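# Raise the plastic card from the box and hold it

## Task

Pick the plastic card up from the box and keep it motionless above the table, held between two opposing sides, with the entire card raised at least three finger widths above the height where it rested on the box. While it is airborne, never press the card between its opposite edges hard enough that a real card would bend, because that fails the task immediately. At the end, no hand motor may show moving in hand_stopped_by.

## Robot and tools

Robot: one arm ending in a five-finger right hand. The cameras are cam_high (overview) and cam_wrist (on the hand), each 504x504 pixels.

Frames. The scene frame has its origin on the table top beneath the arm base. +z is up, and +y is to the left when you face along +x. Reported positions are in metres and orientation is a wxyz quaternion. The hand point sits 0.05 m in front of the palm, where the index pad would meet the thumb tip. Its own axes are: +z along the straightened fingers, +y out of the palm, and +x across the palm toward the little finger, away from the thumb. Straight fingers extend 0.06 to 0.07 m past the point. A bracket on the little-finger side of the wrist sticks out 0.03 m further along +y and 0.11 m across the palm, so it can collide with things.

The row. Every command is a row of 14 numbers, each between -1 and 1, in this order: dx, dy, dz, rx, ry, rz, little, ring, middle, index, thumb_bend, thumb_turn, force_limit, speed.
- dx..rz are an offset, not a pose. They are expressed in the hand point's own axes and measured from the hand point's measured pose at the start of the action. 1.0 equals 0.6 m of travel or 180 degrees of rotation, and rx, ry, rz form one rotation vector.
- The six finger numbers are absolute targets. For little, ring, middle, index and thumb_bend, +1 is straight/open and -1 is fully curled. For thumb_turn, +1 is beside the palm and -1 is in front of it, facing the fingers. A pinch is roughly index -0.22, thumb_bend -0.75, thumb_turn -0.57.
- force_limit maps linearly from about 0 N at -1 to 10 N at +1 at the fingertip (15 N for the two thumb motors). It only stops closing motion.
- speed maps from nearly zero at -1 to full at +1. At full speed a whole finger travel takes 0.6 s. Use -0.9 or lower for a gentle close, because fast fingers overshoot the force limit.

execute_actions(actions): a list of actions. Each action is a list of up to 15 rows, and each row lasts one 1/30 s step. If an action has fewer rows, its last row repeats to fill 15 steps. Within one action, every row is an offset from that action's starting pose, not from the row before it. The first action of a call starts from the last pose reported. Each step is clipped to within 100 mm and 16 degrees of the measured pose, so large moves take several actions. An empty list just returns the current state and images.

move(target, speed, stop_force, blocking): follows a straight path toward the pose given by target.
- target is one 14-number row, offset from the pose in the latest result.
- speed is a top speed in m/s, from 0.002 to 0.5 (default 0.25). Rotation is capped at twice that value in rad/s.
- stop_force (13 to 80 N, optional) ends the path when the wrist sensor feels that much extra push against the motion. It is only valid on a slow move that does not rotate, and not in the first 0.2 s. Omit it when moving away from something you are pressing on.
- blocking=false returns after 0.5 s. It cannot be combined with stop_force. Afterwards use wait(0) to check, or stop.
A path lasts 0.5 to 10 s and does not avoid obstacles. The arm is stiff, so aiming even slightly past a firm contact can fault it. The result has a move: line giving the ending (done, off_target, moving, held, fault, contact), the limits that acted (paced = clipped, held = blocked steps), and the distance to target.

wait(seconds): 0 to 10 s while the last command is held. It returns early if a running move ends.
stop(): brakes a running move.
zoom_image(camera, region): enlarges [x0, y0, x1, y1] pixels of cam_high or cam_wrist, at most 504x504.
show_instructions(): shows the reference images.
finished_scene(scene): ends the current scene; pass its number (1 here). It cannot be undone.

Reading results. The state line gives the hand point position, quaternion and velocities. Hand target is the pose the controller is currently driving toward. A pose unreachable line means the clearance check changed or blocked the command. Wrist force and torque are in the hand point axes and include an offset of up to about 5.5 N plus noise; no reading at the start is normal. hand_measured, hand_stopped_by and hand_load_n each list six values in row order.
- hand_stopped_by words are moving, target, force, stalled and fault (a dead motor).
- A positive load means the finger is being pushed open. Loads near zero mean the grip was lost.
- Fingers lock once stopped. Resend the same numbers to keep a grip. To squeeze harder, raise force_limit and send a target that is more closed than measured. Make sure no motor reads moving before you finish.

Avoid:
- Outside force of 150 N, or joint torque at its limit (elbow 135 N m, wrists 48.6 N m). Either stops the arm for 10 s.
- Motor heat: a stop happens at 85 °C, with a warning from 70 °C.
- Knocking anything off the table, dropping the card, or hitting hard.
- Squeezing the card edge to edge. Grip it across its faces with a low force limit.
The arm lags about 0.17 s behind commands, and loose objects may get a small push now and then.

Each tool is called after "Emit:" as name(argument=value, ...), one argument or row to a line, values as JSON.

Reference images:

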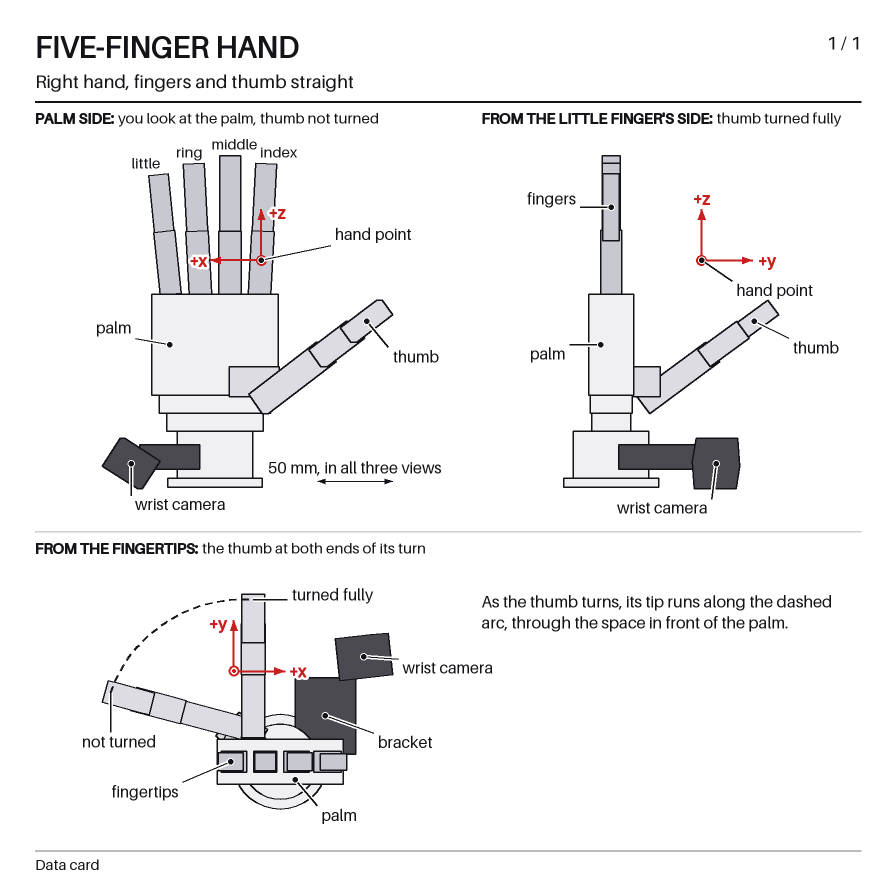

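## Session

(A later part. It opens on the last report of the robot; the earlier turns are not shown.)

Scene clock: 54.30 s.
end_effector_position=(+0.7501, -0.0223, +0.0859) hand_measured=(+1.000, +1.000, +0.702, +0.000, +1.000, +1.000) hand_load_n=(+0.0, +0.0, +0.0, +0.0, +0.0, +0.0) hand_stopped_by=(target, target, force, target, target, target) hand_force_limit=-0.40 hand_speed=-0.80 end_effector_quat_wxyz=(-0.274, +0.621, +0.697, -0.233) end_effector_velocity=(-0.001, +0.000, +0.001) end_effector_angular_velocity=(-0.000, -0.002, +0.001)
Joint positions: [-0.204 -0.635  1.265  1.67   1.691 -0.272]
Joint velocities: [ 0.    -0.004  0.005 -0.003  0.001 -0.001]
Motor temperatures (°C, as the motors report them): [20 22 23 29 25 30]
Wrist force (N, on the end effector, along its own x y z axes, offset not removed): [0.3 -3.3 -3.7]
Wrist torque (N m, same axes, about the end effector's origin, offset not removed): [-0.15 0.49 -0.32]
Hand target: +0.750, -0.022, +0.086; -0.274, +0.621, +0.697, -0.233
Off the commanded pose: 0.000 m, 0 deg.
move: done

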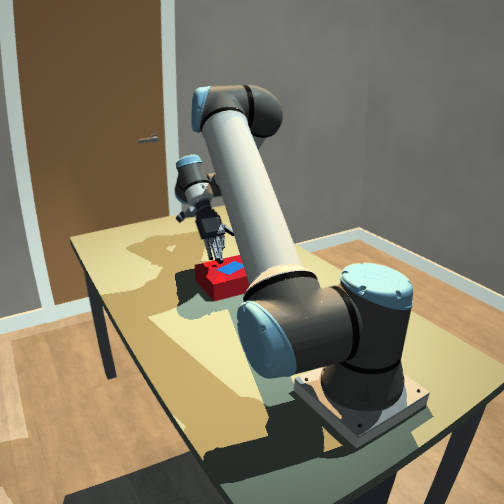

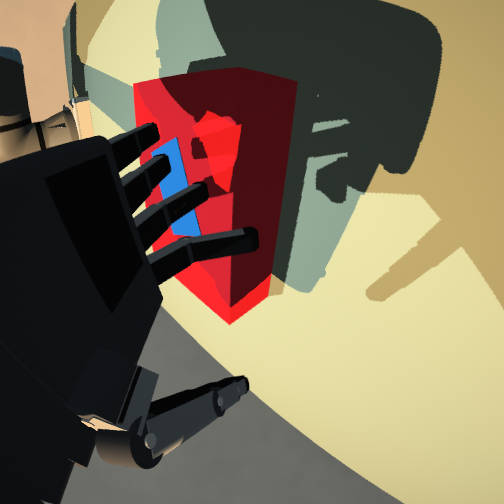

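Emit:
move(
  target=[0,-0.09,0.078,0,0,0,1,1,1,1,1,1,-0.4,0],
  speed=0.1,
)

Emit:
execute_actions(
  actions=[
    [[0,0,0,0,0,0,1,1,0,0,1,1,-0.4,-0.8]],
    [[0,0,0,0,0,0,1,1,0,0,1,1,-0.4,-0.8]],
    [[0,0,0,0,0,0,1,1,0,0,1,1,-0.4,-0.8]],
    [[0,0,0,0,0,0,1,1,0,0,1,1,-0.4,-0.8]],
  ],
)

Emit:
zoom_image(
  camera="cam_high",
  region=[150,190,300,310],
)

Scene clock: 56.53 s.
end_effector_position=(+0.6791, -0.0282, +0.0872) hand_measured=(+1.000, +1.000, +1.000, +1.000, +1.000, +1.000) hand_load_n=(+0.0, +0.0, +0.0, +0.0, +0.0, +0.0) hand_stopped_by=(target, target, target, target, target, target) hand_force_limit=-0.40 hand_speed=0.00 end_effector_quat_wxyz=(-0.274, +0.621, +0.697, -0.233) end_effector_velocity=(-0.002, +0.000, -0.000) end_effector_angular_velocity=(+0.000, +0.001, +0.001)
Joint positions: [-0.229 -0.73   1.459  1.569  1.708 -0.291]
Joint velocities: [-0.    -0.002  0.006 -0.002  0.001 -0.001]
Motor temperatures (°C, as the motors report them): [20 22 23 29 25 30]
Wrist force (N, on the end effector, along its own x y z axes, offset not removed): [3.0 0.1 -3.6]
Wrist torque (N m, same axes, about the end effector's origin, offset not removed): [0.36 0.06 0.05]
Hand target: +0.679, -0.028, +0.087; -0.274, +0.621, +0.697, -0.233
Off the commanded pose: 0.000 m, 0 deg.
move: done

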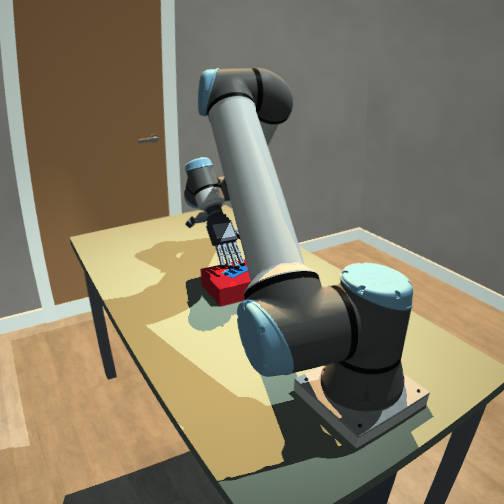

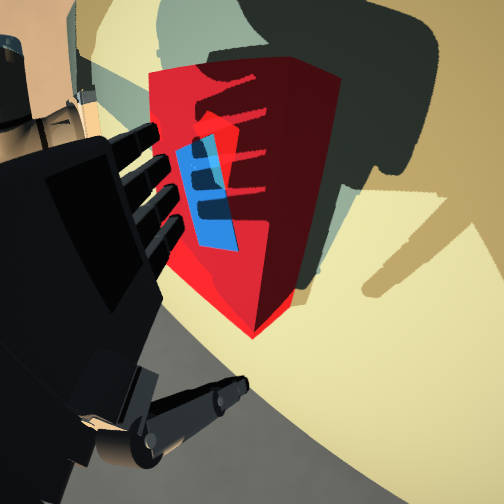

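Scene clock: 58.53 s.
end_effector_position=(+0.6790, -0.0282, +0.0872) hand_measured=(+1.000, +1.000, +0.658, +0.514, +1.000, +1.000) hand_load_n=(+0.0, +0.0, +0.5, +3.5, +0.0, +0.0) hand_stopped_by=(target, target, force, force, target, target) hand_force_limit=-0.40 hand_speed=-0.80 end_effector_quat_wxyz=(-0.274, +0.621, +0.697, -0.233) end_effector_velocity=(+0.001, -0.000, +0.001) end_effector_angular_velocity=(-0.000, -0.001, -0.000)
Joint positions: [-0.229 -0.73   1.459  1.569  1.708 -0.291]
Joint velocities: [-0.    -0.001 -0.001  0.     0.    -0.   ]
Motor temperatures (°C, as the motors report them): [20 22 23 29 25 30]
Wrist force (N, on the end effector, along its own x y z axes, offset not removed): [2.4 -9.0 -11.5]
Wrist torque (N m, same axes, about the end effector's origin, offset not removed): [0.94 0.60 -0.15]
Hand target: +0.679, -0.028, +0.087; -0.274, +0.621, +0.697, -0.233
Off the commanded pose: 0.000 m, 0 deg.

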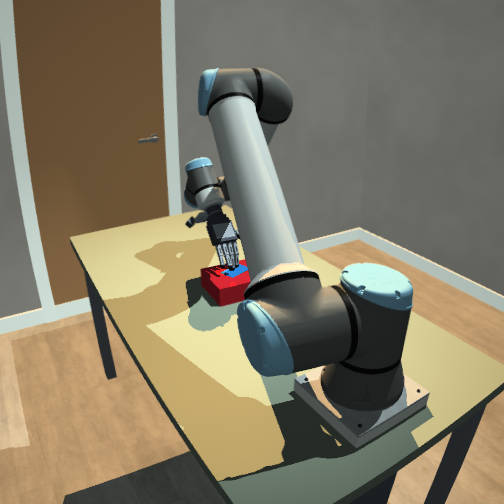

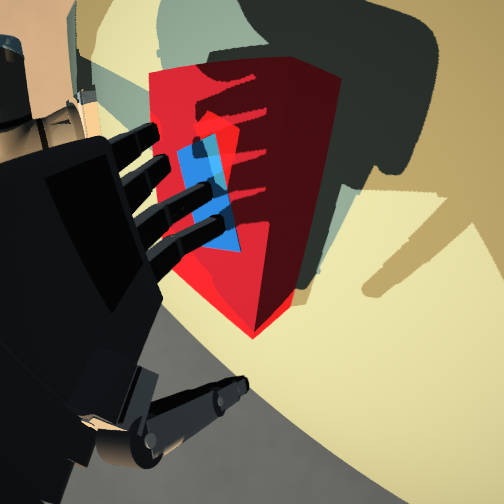

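Region (150, 190, 300, 310) of cam_high's 504x504 image, scaled by 3.360, with more detail than that image has; it fills the top 403 rows of this view, and the rest is white.

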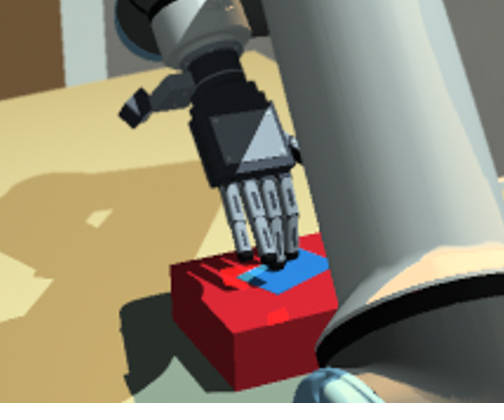

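Emit:
move(
  target=[0,-0.087,0.078,0,0,0,1,1,0,0,1,1,-0.4,-0.8],
  speed=0.03,
)

Emit:
zoom_image(
  camera="cam_high",
  region=[150,190,300,310],
)

Scene clock: 61.87 s.
end_effector_position=(+0.6093, -0.0339, +0.0873) hand_measured=(+1.000, +1.000, +0.658, +0.514, +1.000, +1.000) hand_load_n=(+0.0, +0.0, -0.5, +0.5, +0.0, +0.0) hand_stopped_by=(target, target, force, force, target, target) hand_force_limit=-0.40 hand_speed=-0.80 end_effector_quat_wxyz=(-0.274, +0.621, +0.697, -0.233) end_effector_velocity=(-0.001, -0.001, +0.000) end_effector_angular_velocity=(-0.000, -0.001, -0.001)
Joint positions: [-0.258 -0.814  1.632  1.477  1.727 -0.313]
Joint velocities: [-0.001 -0.002  0.003 -0.002  0.001 -0.   ]
Motor temperatures (°C, as the motors report them): [20 22 23 29 25 30]
Wrist force (N, on the end effector, along its own x y z axes, offset not removed): [0.6 -5.5 -5.3]
Wrist torque (N m, same axes, about the end effector's origin, offset not removed): [-0.13 0.53 -0.39]
Hand target: +0.609, -0.034, +0.087; -0.274, +0.621, +0.697, -0.233
Off the commanded pose: 0.000 m, 0 deg.
move: done

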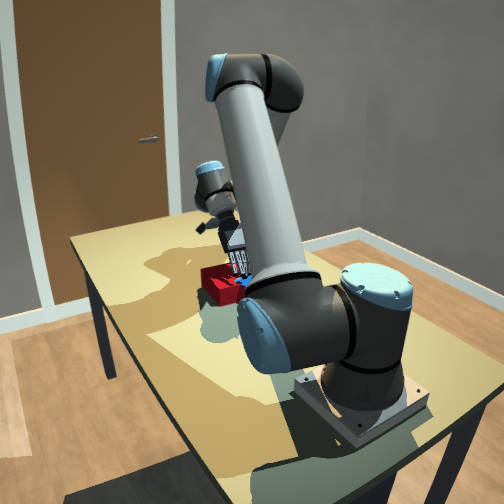

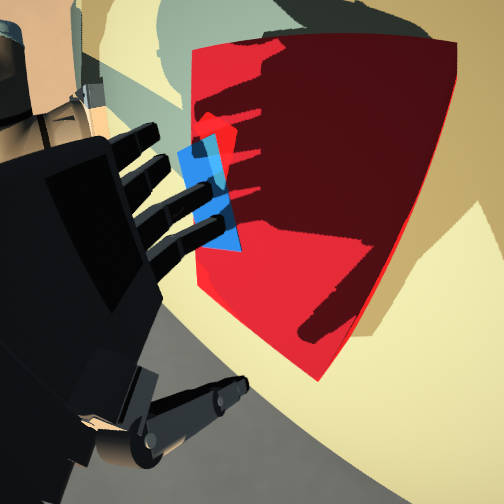

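Region (150, 190, 300, 310) of cam_high's 504x504 image, scaled by 3.360, with more detail than that image has; it fills the top 403 rows of this view, and the rest is white.

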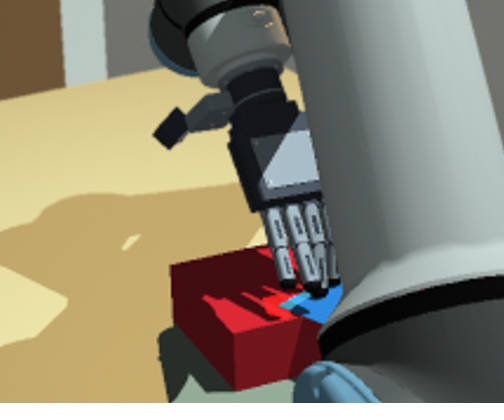

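Emit:
move(
  target=[0,-0.03,-0.04,0,0,0,1,1,0.7,0.6,1,1,-0.4,0],
  speed=0.05,
)

Emit:
move(
  target=[0,-0.17,0.1,-0.25,0,0,-0.6,-0.6,-0.6,0.3,-0.75,-0.57,0.5,0],
  speed=0.15,
)

Scene clock: 64.20 s.
end_effector_position=(+0.6122, -0.0365, +0.1169) hand_measured=(+1.000, +1.000, +0.700, +0.600, +1.000, +1.000) hand_load_n=(+0.0, +0.0, +0.0, +0.0, +0.0, +0.0) hand_stopped_by=(target, target, target, target, target, target) hand_force_limit=-0.40 hand_speed=0.00 end_effector_quat_wxyz=(-0.274, +0.621, +0.697, -0.233) end_effector_velocity=(+0.001, -0.000, +0.002) end_effector_angular_velocity=(-0.000, -0.000, -0.000)
Joint positions: [-0.261 -0.845  1.621  1.518  1.729 -0.315]
Joint velocities: [-0.    -0.001 -0.002  0.003  0.     0.   ]
Motor temperatures (°C, as the motors report them): [20 22 23 29 25 30]
Wrist force (N, on the end effector, along its own x y z axes, offset not removed): [-0.4 -2.4 -2.6]
Wrist torque (N m, same axes, about the end effector's origin, offset not removed): [-0.05 0.57 -0.23]
Hand target: +0.612, -0.036, +0.117; -0.274, +0.621, +0.697, -0.233
Off the commanded pose: 0.000 m, 0 deg.
move: done

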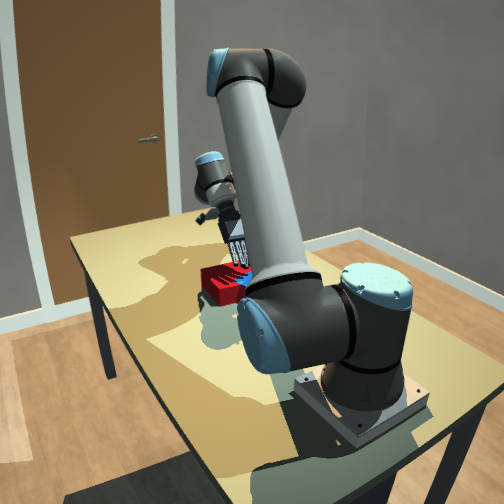

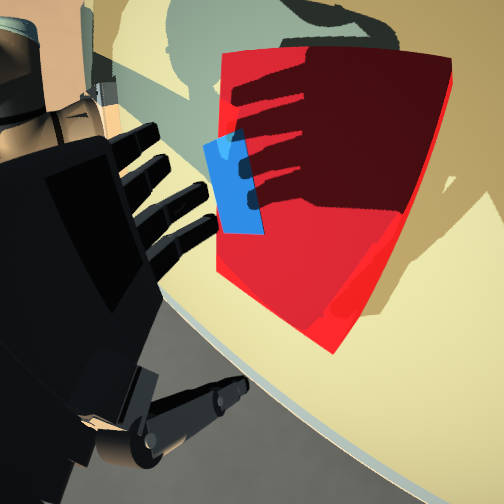

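Scene clock: 67.23 s.
end_effector_position=(+0.4969, -0.0483, +0.1406) hand_measured=(-0.600, -0.600, -0.600, +0.300, -0.750, -0.570) hand_load_n=(+0.0, +0.0, +0.0, +0.0, +0.0, +0.0) hand_stopped_by=(target, target, target, target, target, target) hand_force_limit=0.50 hand_speed=0.00 end_effector_quat_wxyz=(-0.016, +0.679, +0.733, +0.050) end_effector_velocity=(-0.002, -0.000, -0.001) end_effector_angular_velocity=(+0.002, -0.009, -0.001)
Joint positions: [-0.536 -1.378  2.195  0.766  1.465 -0.612]
Joint velocities: [-0.007 -0.006  0.008 -0.009 -0.006 -0.006]
Motor temperatures (°C, as the motors report them): [20 22 23 29 25 30]
Wrist force (N, on the end effector, along its own x y z axes, offset not removed): [1.0 -0.4 -7.2]
Wrist torque (N m, same axes, about the end effector's origin, offset not removed): [0.50 0.55 -0.11]
Hand target: +0.497, -0.048, +0.141; -0.016, +0.679, +0.733, +0.051
Off the commanded pose: 0.001 m, 0 deg.
move: done

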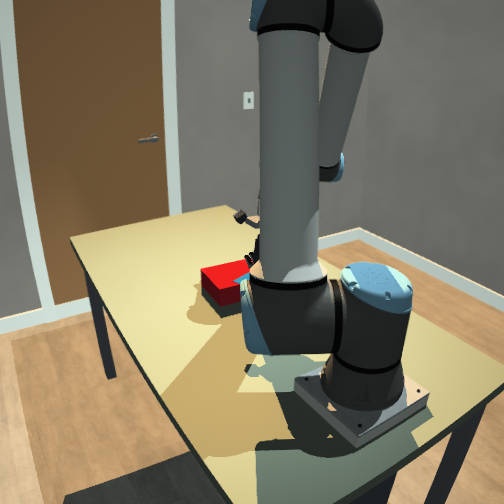

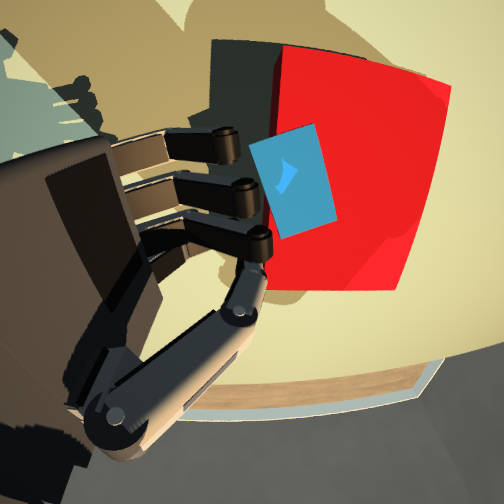

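Emit:
move(
  target=[0.06,-0.03,0.1,0,0,0,-0.6,-0.6,-0.6,0.3,-0.75,-0.57,0.5,0],
  speed=0.08,
)

Scene clock: 69.13 s.
end_effector_position=(+0.4789, -0.0081, +0.0835) hand_measured=(-0.600, -0.600, -0.600, +0.300, -0.750, -0.570) hand_load_n=(+0.0, +0.0, +0.0, +0.0, +0.0, +0.0) hand_stopped_by=(target, target, target, target, target, target) hand_force_limit=0.50 hand_speed=0.00 end_effector_quat_wxyz=(-0.016, +0.679, +0.733, +0.050) end_effector_velocity=(-0.001, +0.001, -0.002) end_effector_angular_velocity=(+0.000, +0.001, -0.001)
Joint positions: [-0.465 -1.319  2.268  0.626  1.464 -0.541]
Joint velocities: [ 0.001  0.002  0.002 -0.004 -0.     0.002]
Motor temperatures (°C, as the motors report them): [20 22 23 29 25 30]
Wrist force (N, on the end effector, along its own x y z axes, offset not removed): [0.0 -2.6 -4.0]
Wrist torque (N m, same axes, about the end effector's origin, offset not removed): [0.04 0.60 -0.29]
Hand target: +0.479, -0.008, +0.083; -0.016, +0.679, +0.733, +0.050
Off the commanded pose: 0.000 m, 0 deg.
move: done

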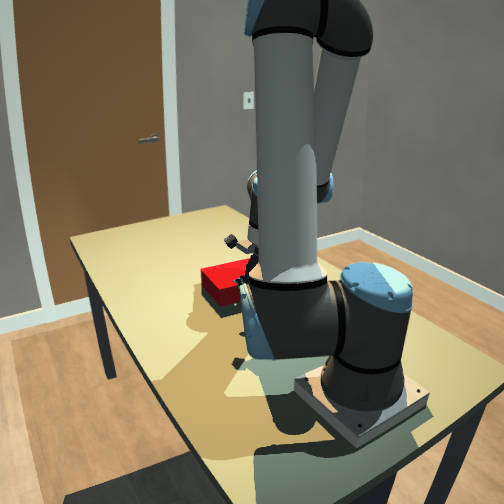

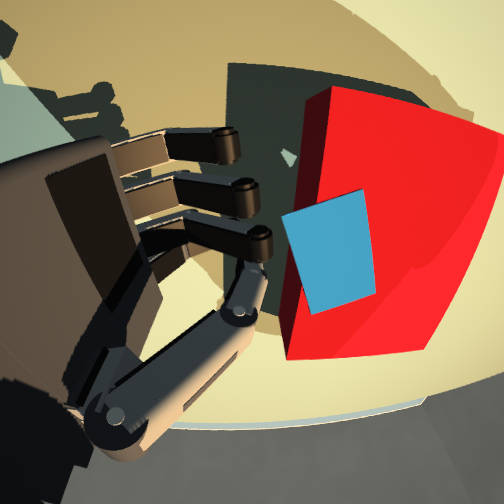

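Emit:
move(
  target=[0.05,0.05,0.008,0,0,0,-1,-1,-1,0.3,-0.75,-0.57,0.5,0],
  speed=0.04,
)

Scene clock: 71.37 s.
end_effector_position=(+0.5065, +0.0244, +0.0832) hand_measured=(-1.000, -1.000, -1.000, +0.300, -0.750, -0.570) hand_load_n=(+0.0, +0.0, +0.0, +0.0, +0.0, +0.0) hand_stopped_by=(target, target, target, target, target, target) hand_force_limit=0.50 hand_speed=0.00 end_effector_quat_wxyz=(-0.016, +0.678, +0.733, +0.051) end_effector_velocity=(+0.001, +0.002, +0.000) end_effector_angular_velocity=(-0.000, -0.001, -0.000)
Joint positions: [-0.359 -1.282  2.211  0.635  1.464 -0.434]
Joint velocities: [ 0.005  0.001 -0.003  0.001  0.     0.005]
Motor temperatures (°C, as the motors report them): [20 22 23 29 25 30]
Wrist force (N, on the end effector, along its own x y z axes, offset not removed): [-0.6 -0.5 -1.1]
Wrist torque (N m, same axes, about the end effector's origin, offset not removed): [0.14 0.43 -0.23]
Hand target: +0.507, +0.024, +0.083; -0.016, +0.679, +0.733, +0.051
Off the commanded pose: 0.000 m, 0 deg.
move: done

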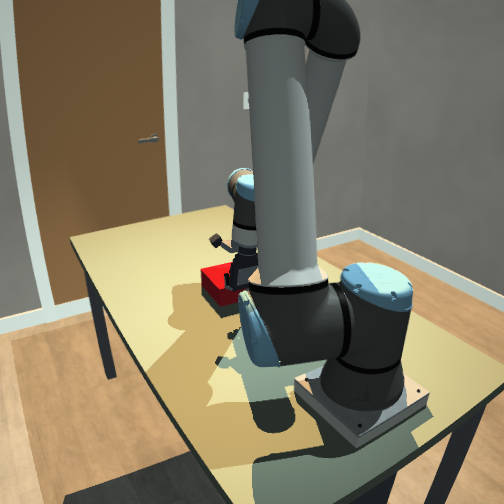

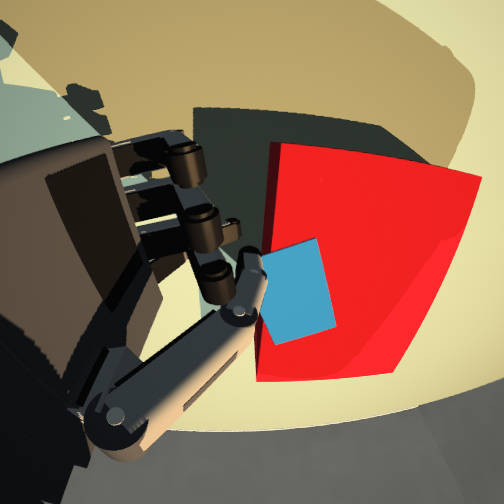

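Emit:
move(
  target=[0,0.02,0.013,0,0,0,-1,-1,-1,0.3,-0.75,-0.57,0.5,0],
  speed=0.02,
)

Emit:
execute_actions(
  actions=[
    [[0,0,0,0,0,0,-1,-1,-1,-0.5,-0.75,-0.57,0.3,-0.8]],
    [[0,0,0,0,0,0,-1,-1,-1,-0.5,-0.75,-0.57,0.3,-0.8]],
    [[0,0,0,0,0,0,-1,-1,-1,-0.5,-0.75,-0.57,0.3,-0.8]],
    [[0,0,0,0,0,0,-1,-1,-1,-0.5,-0.75,-0.57,0.3,-0.8]],
    [[0,0,0,0,0,0,-1,-1,-1,-0.5,-0.75,-0.57,0.3,-0.8]],
    [[0,0,0,0,0,0,-1,-1,-1,-0.5,-0.75,-0.57,0.3,-0.8]],
  ],
)

Emit:
move(
  target=[0,-0.05,-0.15,0,0,0,-1,-1,-1,-0.5,-0.75,-0.57,0.3,-0.8],
  speed=0.06,
)

Scene clock: 73.50 s.
end_effector_position=(+0.5186, +0.0260, +0.0761) hand_measured=(-1.000, -1.000, -1.000, +0.300, -0.750, -0.570) hand_load_n=(+0.0, +0.0, +0.0, +0.0, +0.0, +0.0) hand_stopped_by=(target, target, target, target, target, target) hand_force_limit=0.50 hand_speed=0.00 end_effector_quat_wxyz=(-0.016, +0.678, +0.733, +0.051) end_effector_velocity=(+0.002, +0.000, -0.001) end_effector_angular_velocity=(+0.001, +0.000, -0.000)
Joint positions: [-0.345 -1.255  2.19   0.627  1.464 -0.419]
Joint velocities: [ 0.002  0.005 -0.003 -0.001 -0.001  0.002]
Motor temperatures (°C, as the motors report them): [20 22 23 29 25 30]
Wrist force (N, on the end effector, along its own x y z axes, offset not removed): [2.0 -1.4 -3.0]
Wrist torque (N m, same axes, about the end effector's origin, offset not removed): [0.08 0.14 -0.15]
Hand target: +0.519, +0.026, +0.076; -0.016, +0.678, +0.733, +0.051
Off the commanded pose: 0.000 m, 0 deg.
move: done

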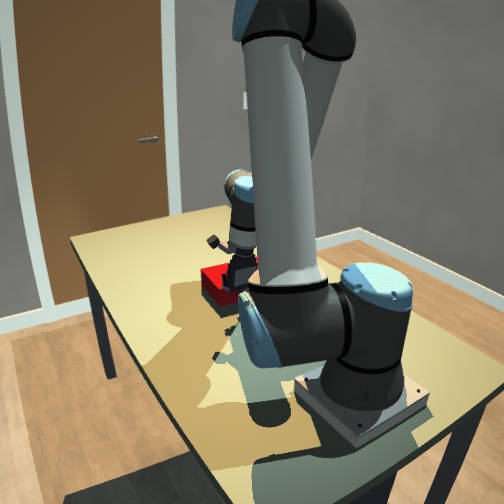

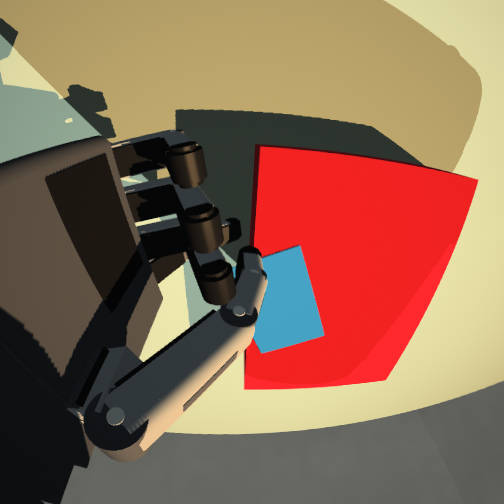

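Scene clock: 76.50 s.
end_effector_position=(+0.5187, +0.0260, +0.0761) hand_measured=(-1.000, -1.000, -1.000, -0.240, -0.750, -0.570) hand_load_n=(+0.0, +0.0, +0.0, +10.0, +1.0, -0.5) hand_stopped_by=(target, target, target, force, target, target) hand_force_limit=0.30 hand_speed=-0.80 end_effector_quat_wxyz=(-0.016, +0.678, +0.733, +0.051) end_effector_velocity=(+0.001, -0.000, +0.000) end_effector_angular_velocity=(-0.001, -0.001, -0.000)
Joint positions: [-0.345 -1.255  2.19   0.627  1.464 -0.419]
Joint velocities: [-0.    -0.001 -0.001 -0.     0.    -0.   ]
Motor temperatures (°C, as the motors report them): [20 22 23 29 25 30]
Wrist force (N, on the end effector, along its own x y z axes, offset not removed): [0.7 -1.3 -4.8]
Wrist torque (N m, same axes, about the end effector's origin, offset not removed): [0.18 0.45 -0.17]
Hand target: +0.519, +0.026, +0.076; -0.016, +0.678, +0.733, +0.051
Off the commanded pose: 0.000 m, 0 deg.

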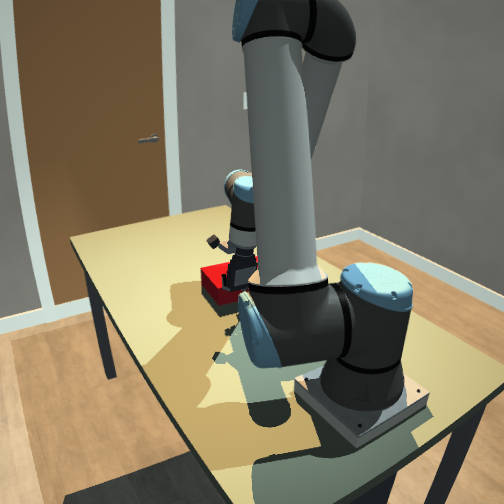

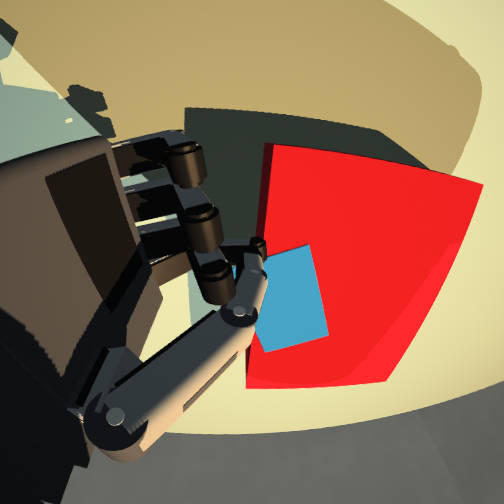

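Scene clock: 78.50 s.
end_effector_position=(+0.4848, +0.0149, +0.1639) hand_measured=(-1.000, -1.000, -1.000, -0.240, -0.750, -0.570) hand_load_n=(+0.0, +0.0, +0.0, +10.0, +1.0, -0.5) hand_stopped_by=(target, target, target, force, target, target) hand_force_limit=0.30 hand_speed=-0.80 end_effector_quat_wxyz=(-0.016, +0.679, +0.733, +0.051) end_effector_velocity=(-0.001, -0.000, +0.001) end_effector_angular_velocity=(+0.001, +0.001, -0.001)
Joint positions: [-0.402 -1.437  2.206  0.799  1.464 -0.477]
Joint velocities: [-0.002 -0.002  0.     0.003 -0.    -0.001]
Motor temperatures (°C, as the motors report them): [20 22 23 29 25 30]
Wrist force (N, on the end effector, along its own x y z axes, offset not removed): [2.0 -2.7 -3.6]
Wrist torque (N m, same axes, about the end effector's origin, offset not removed): [0.03 0.21 -0.18]
Hand target: +0.485, +0.015, +0.164; -0.016, +0.679, +0.733, +0.051
Off the commanded pose: 0.000 m, 0 deg.
move: done

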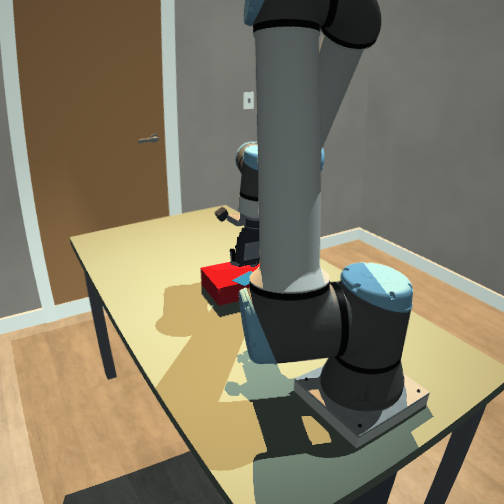

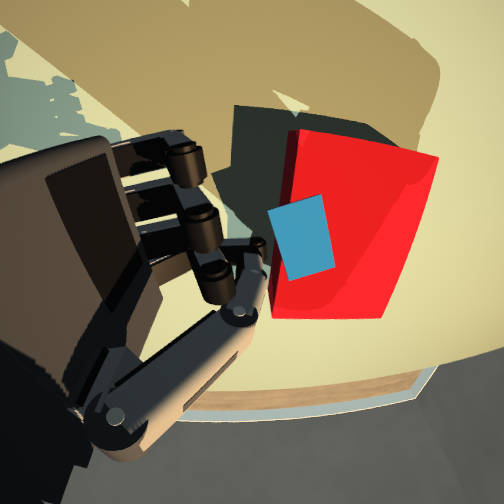

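Emit:
move(
  target=[-0.035,0.02,0.15,0,0,0,-1,-1,-1,0.3,-0.75,-0.57,0.3,0],
  speed=0.08,
)

Emit:
move(
  target=[0,0.035,0,0,0,0,-1,-1,-1,0.3,-0.75,-0.57,0.3,0],
  speed=0.02,
)

Emit:
execute_actions(
  actions=[
    [[0,0,0,0,0,0,-1,-1,-1,-0.5,-0.75,-0.57,0.3,-0.8]],
    [[0,0,0,0,0,0,-1,-1,-1,-0.5,-0.75,-0.57,0.3,-0.8]],
    [[0,0,0,0,0,0,-1,-1,-1,-0.5,-0.75,-0.57,0.3,-0.8]],
    [[0,0,0,0,0,0,-1,-1,-1,-0.5,-0.75,-0.57,0.3,-0.8]],
    [[0,0,0,0,0,0,-1,-1,-1,-0.5,-0.75,-0.57,0.3,-0.8]],
    [[0,0,0,0,0,0,-1,-1,-1,-0.5,-0.75,-0.57,0.3,-0.8]],
  ],
)

Emit:
move(
  target=[0,-0.05,-0.15,0,0,0,-1,-1,-1,-0.5,-0.75,-0.57,0.3,-0.8],
  speed=0.06,
)

Scene clock: 81.40 s.
end_effector_position=(+0.5023, +0.0038, +0.0732) hand_measured=(-1.000, -1.000, -1.000, +0.300, -0.750, -0.570) hand_load_n=(+0.0, +0.0, +0.0, +0.0, +0.0, +0.0) hand_stopped_by=(target, target, target, target, target, target) hand_force_limit=0.30 hand_speed=0.00 end_effector_quat_wxyz=(-0.016, +0.679, +0.733, +0.051) end_effector_velocity=(+0.000, -0.000, -0.003) end_effector_angular_velocity=(+0.000, +0.001, -0.000)
Joint positions: [-0.411 -1.271  2.226  0.615  1.464 -0.486]
Joint velocities: [-0.     0.006 -0.    -0.004  0.    -0.   ]
Motor temperatures (°C, as the motors report them): [20 22 23 29 25 30]
Wrist force (N, on the end effector, along its own x y z axes, offset not removed): [0.9 -1.6 -2.1]
Wrist torque (N m, same axes, about the end effector's origin, offset not removed): [0.09 0.34 -0.22]
Hand target: +0.502, +0.004, +0.073; -0.016, +0.679, +0.733, +0.051
Off the commanded pose: 0.000 m, 0 deg.
move: done

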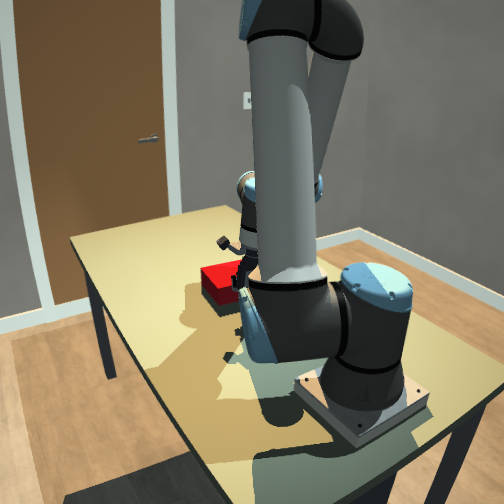

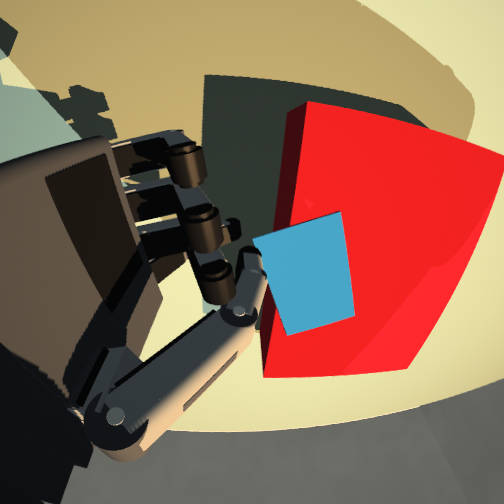

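Scene clock: 82.70 s.
end_effector_position=(+0.5231, +0.0054, +0.0743) hand_measured=(-1.000, -1.000, -1.000, +0.300, -0.750, -0.570) hand_load_n=(+0.0, +0.0, +0.0, +0.0, +0.0, +0.0) hand_stopped_by=(target, target, target, target, target, target) hand_force_limit=0.30 hand_speed=0.00 end_effector_quat_wxyz=(-0.016, +0.678, +0.733, +0.051) end_effector_velocity=(+0.003, +0.000, +0.001) end_effector_angular_velocity=(-0.001, -0.002, +0.000)
Joint positions: [-0.387 -1.246  2.183  0.63   1.464 -0.462]
Joint velocities: [ 0.003  0.001 -0.005  0.002 -0.     0.003]
Motor temperatures (°C, as the motors report them): [20 22 23 29 25 30]
Wrist force (N, on the end effector, along its own x y z axes, offset not removed): [1.6 -1.1 -4.5]
Wrist torque (N m, same axes, about the end effector's origin, offset not removed): [0.28 0.34 -0.14]
Hand target: +0.523, +0.005, +0.074; -0.016, +0.679, +0.733, +0.051
Off the commanded pose: 0.000 m, 0 deg.
move: done

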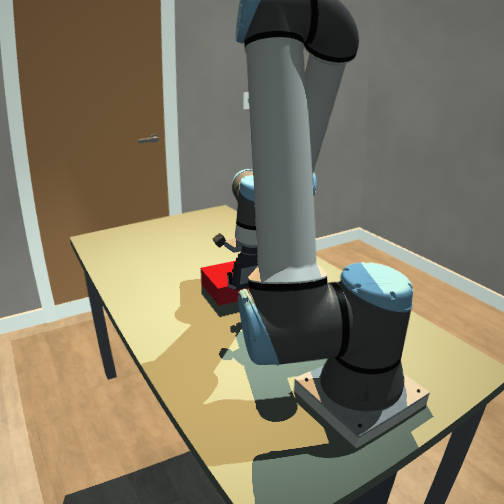

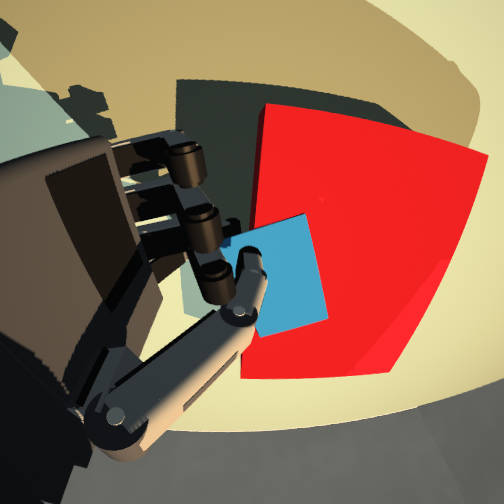

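Scene clock: 85.70 s.
end_effector_position=(+0.5231, +0.0054, +0.0743) hand_measured=(-1.000, -1.000, -1.000, -0.218, -0.750, -0.570) hand_load_n=(+0.0, +0.0, +0.0, +6.5, +0.5, -0.5) hand_stopped_by=(target, target, target, force, target, target) hand_force_limit=0.30 hand_speed=-0.80 end_effector_quat_wxyz=(-0.016, +0.678, +0.733, +0.051) end_effector_velocity=(-0.000, +0.000, -0.000) end_effector_angular_velocity=(-0.000, +0.000, +0.000)
Joint positions: [-0.387 -1.246  2.183  0.63   1.464 -0.462]
Joint velocities: [ 0. -0.  0. -0.  0. -0.]
Motor temperatures (°C, as the motors report them): [20 22 23 29 25 30]
Wrist force (N, on the end effector, along its own x y z axes, offset not removed): [0.2 -2.8 -3.6]
Wrist torque (N m, same axes, about the end effector's origin, offset not removed): [0.01 0.45 -0.26]
Hand target: +0.523, +0.005, +0.074; -0.016, +0.678, +0.733, +0.051
Off the commanded pose: 0.000 m, 0 deg.

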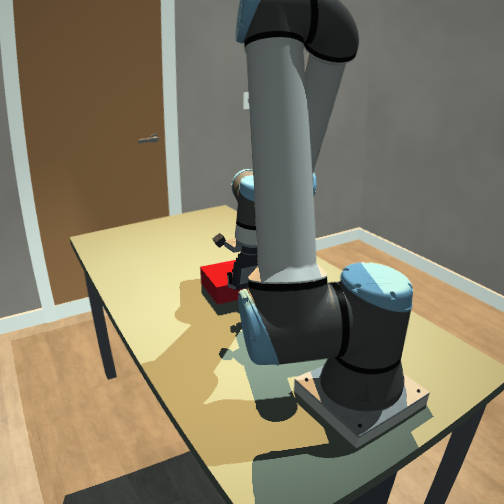

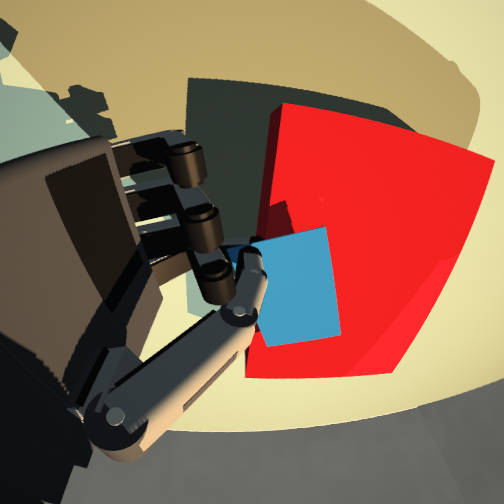

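Scene clock: 87.70 s.
end_effector_position=(+0.4893, -0.0056, +0.1621) hand_measured=(-1.000, -1.000, -1.000, -0.218, -0.750, -0.570) hand_load_n=(+0.0, +0.0, +0.0, +6.5, +0.5, -0.5) hand_stopped_by=(target, target, target, force, target, target) hand_force_limit=0.30 hand_speed=-0.80 end_effector_quat_wxyz=(-0.016, +0.679, +0.733, +0.051) end_effector_velocity=(-0.001, -0.000, +0.001) end_effector_angular_velocity=(+0.001, +0.001, -0.000)
Joint positions: [-0.447 -1.427  2.2    0.801  1.464 -0.523]
Joint velocities: [-0.001 -0.002 -0.     0.003 -0.    -0.001]
Motor temperatures (°C, as the motors report them): [20 22 23 29 25 30]
Wrist force (N, on the end effector, along its own x y z axes, offset not removed): [0.9 -2.5 -5.2]
Wrist torque (N m, same axes, about the end effector's origin, offset not removed): [0.07 0.38 -0.29]
Hand target: +0.489, -0.006, +0.162; -0.016, +0.679, +0.733, +0.051
Off the commanded pose: 0.000 m, 0 deg.
move: done

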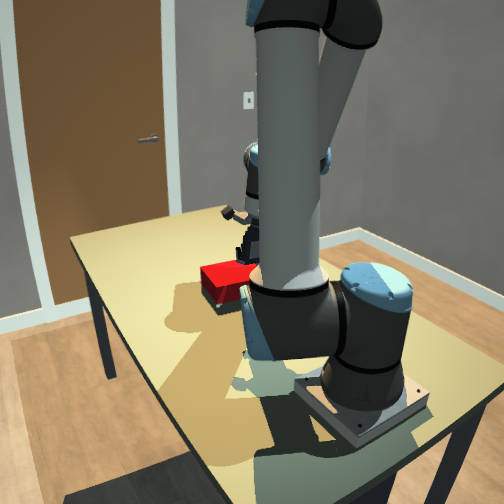

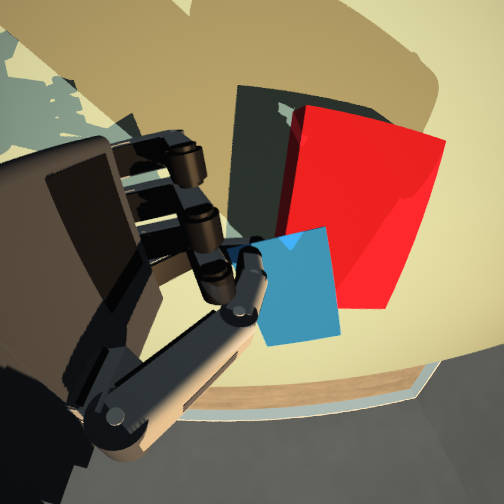

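Card is held and lifted.

Emit:
finished_scene(
  scene=1,
)

The scene is finished: the task was done.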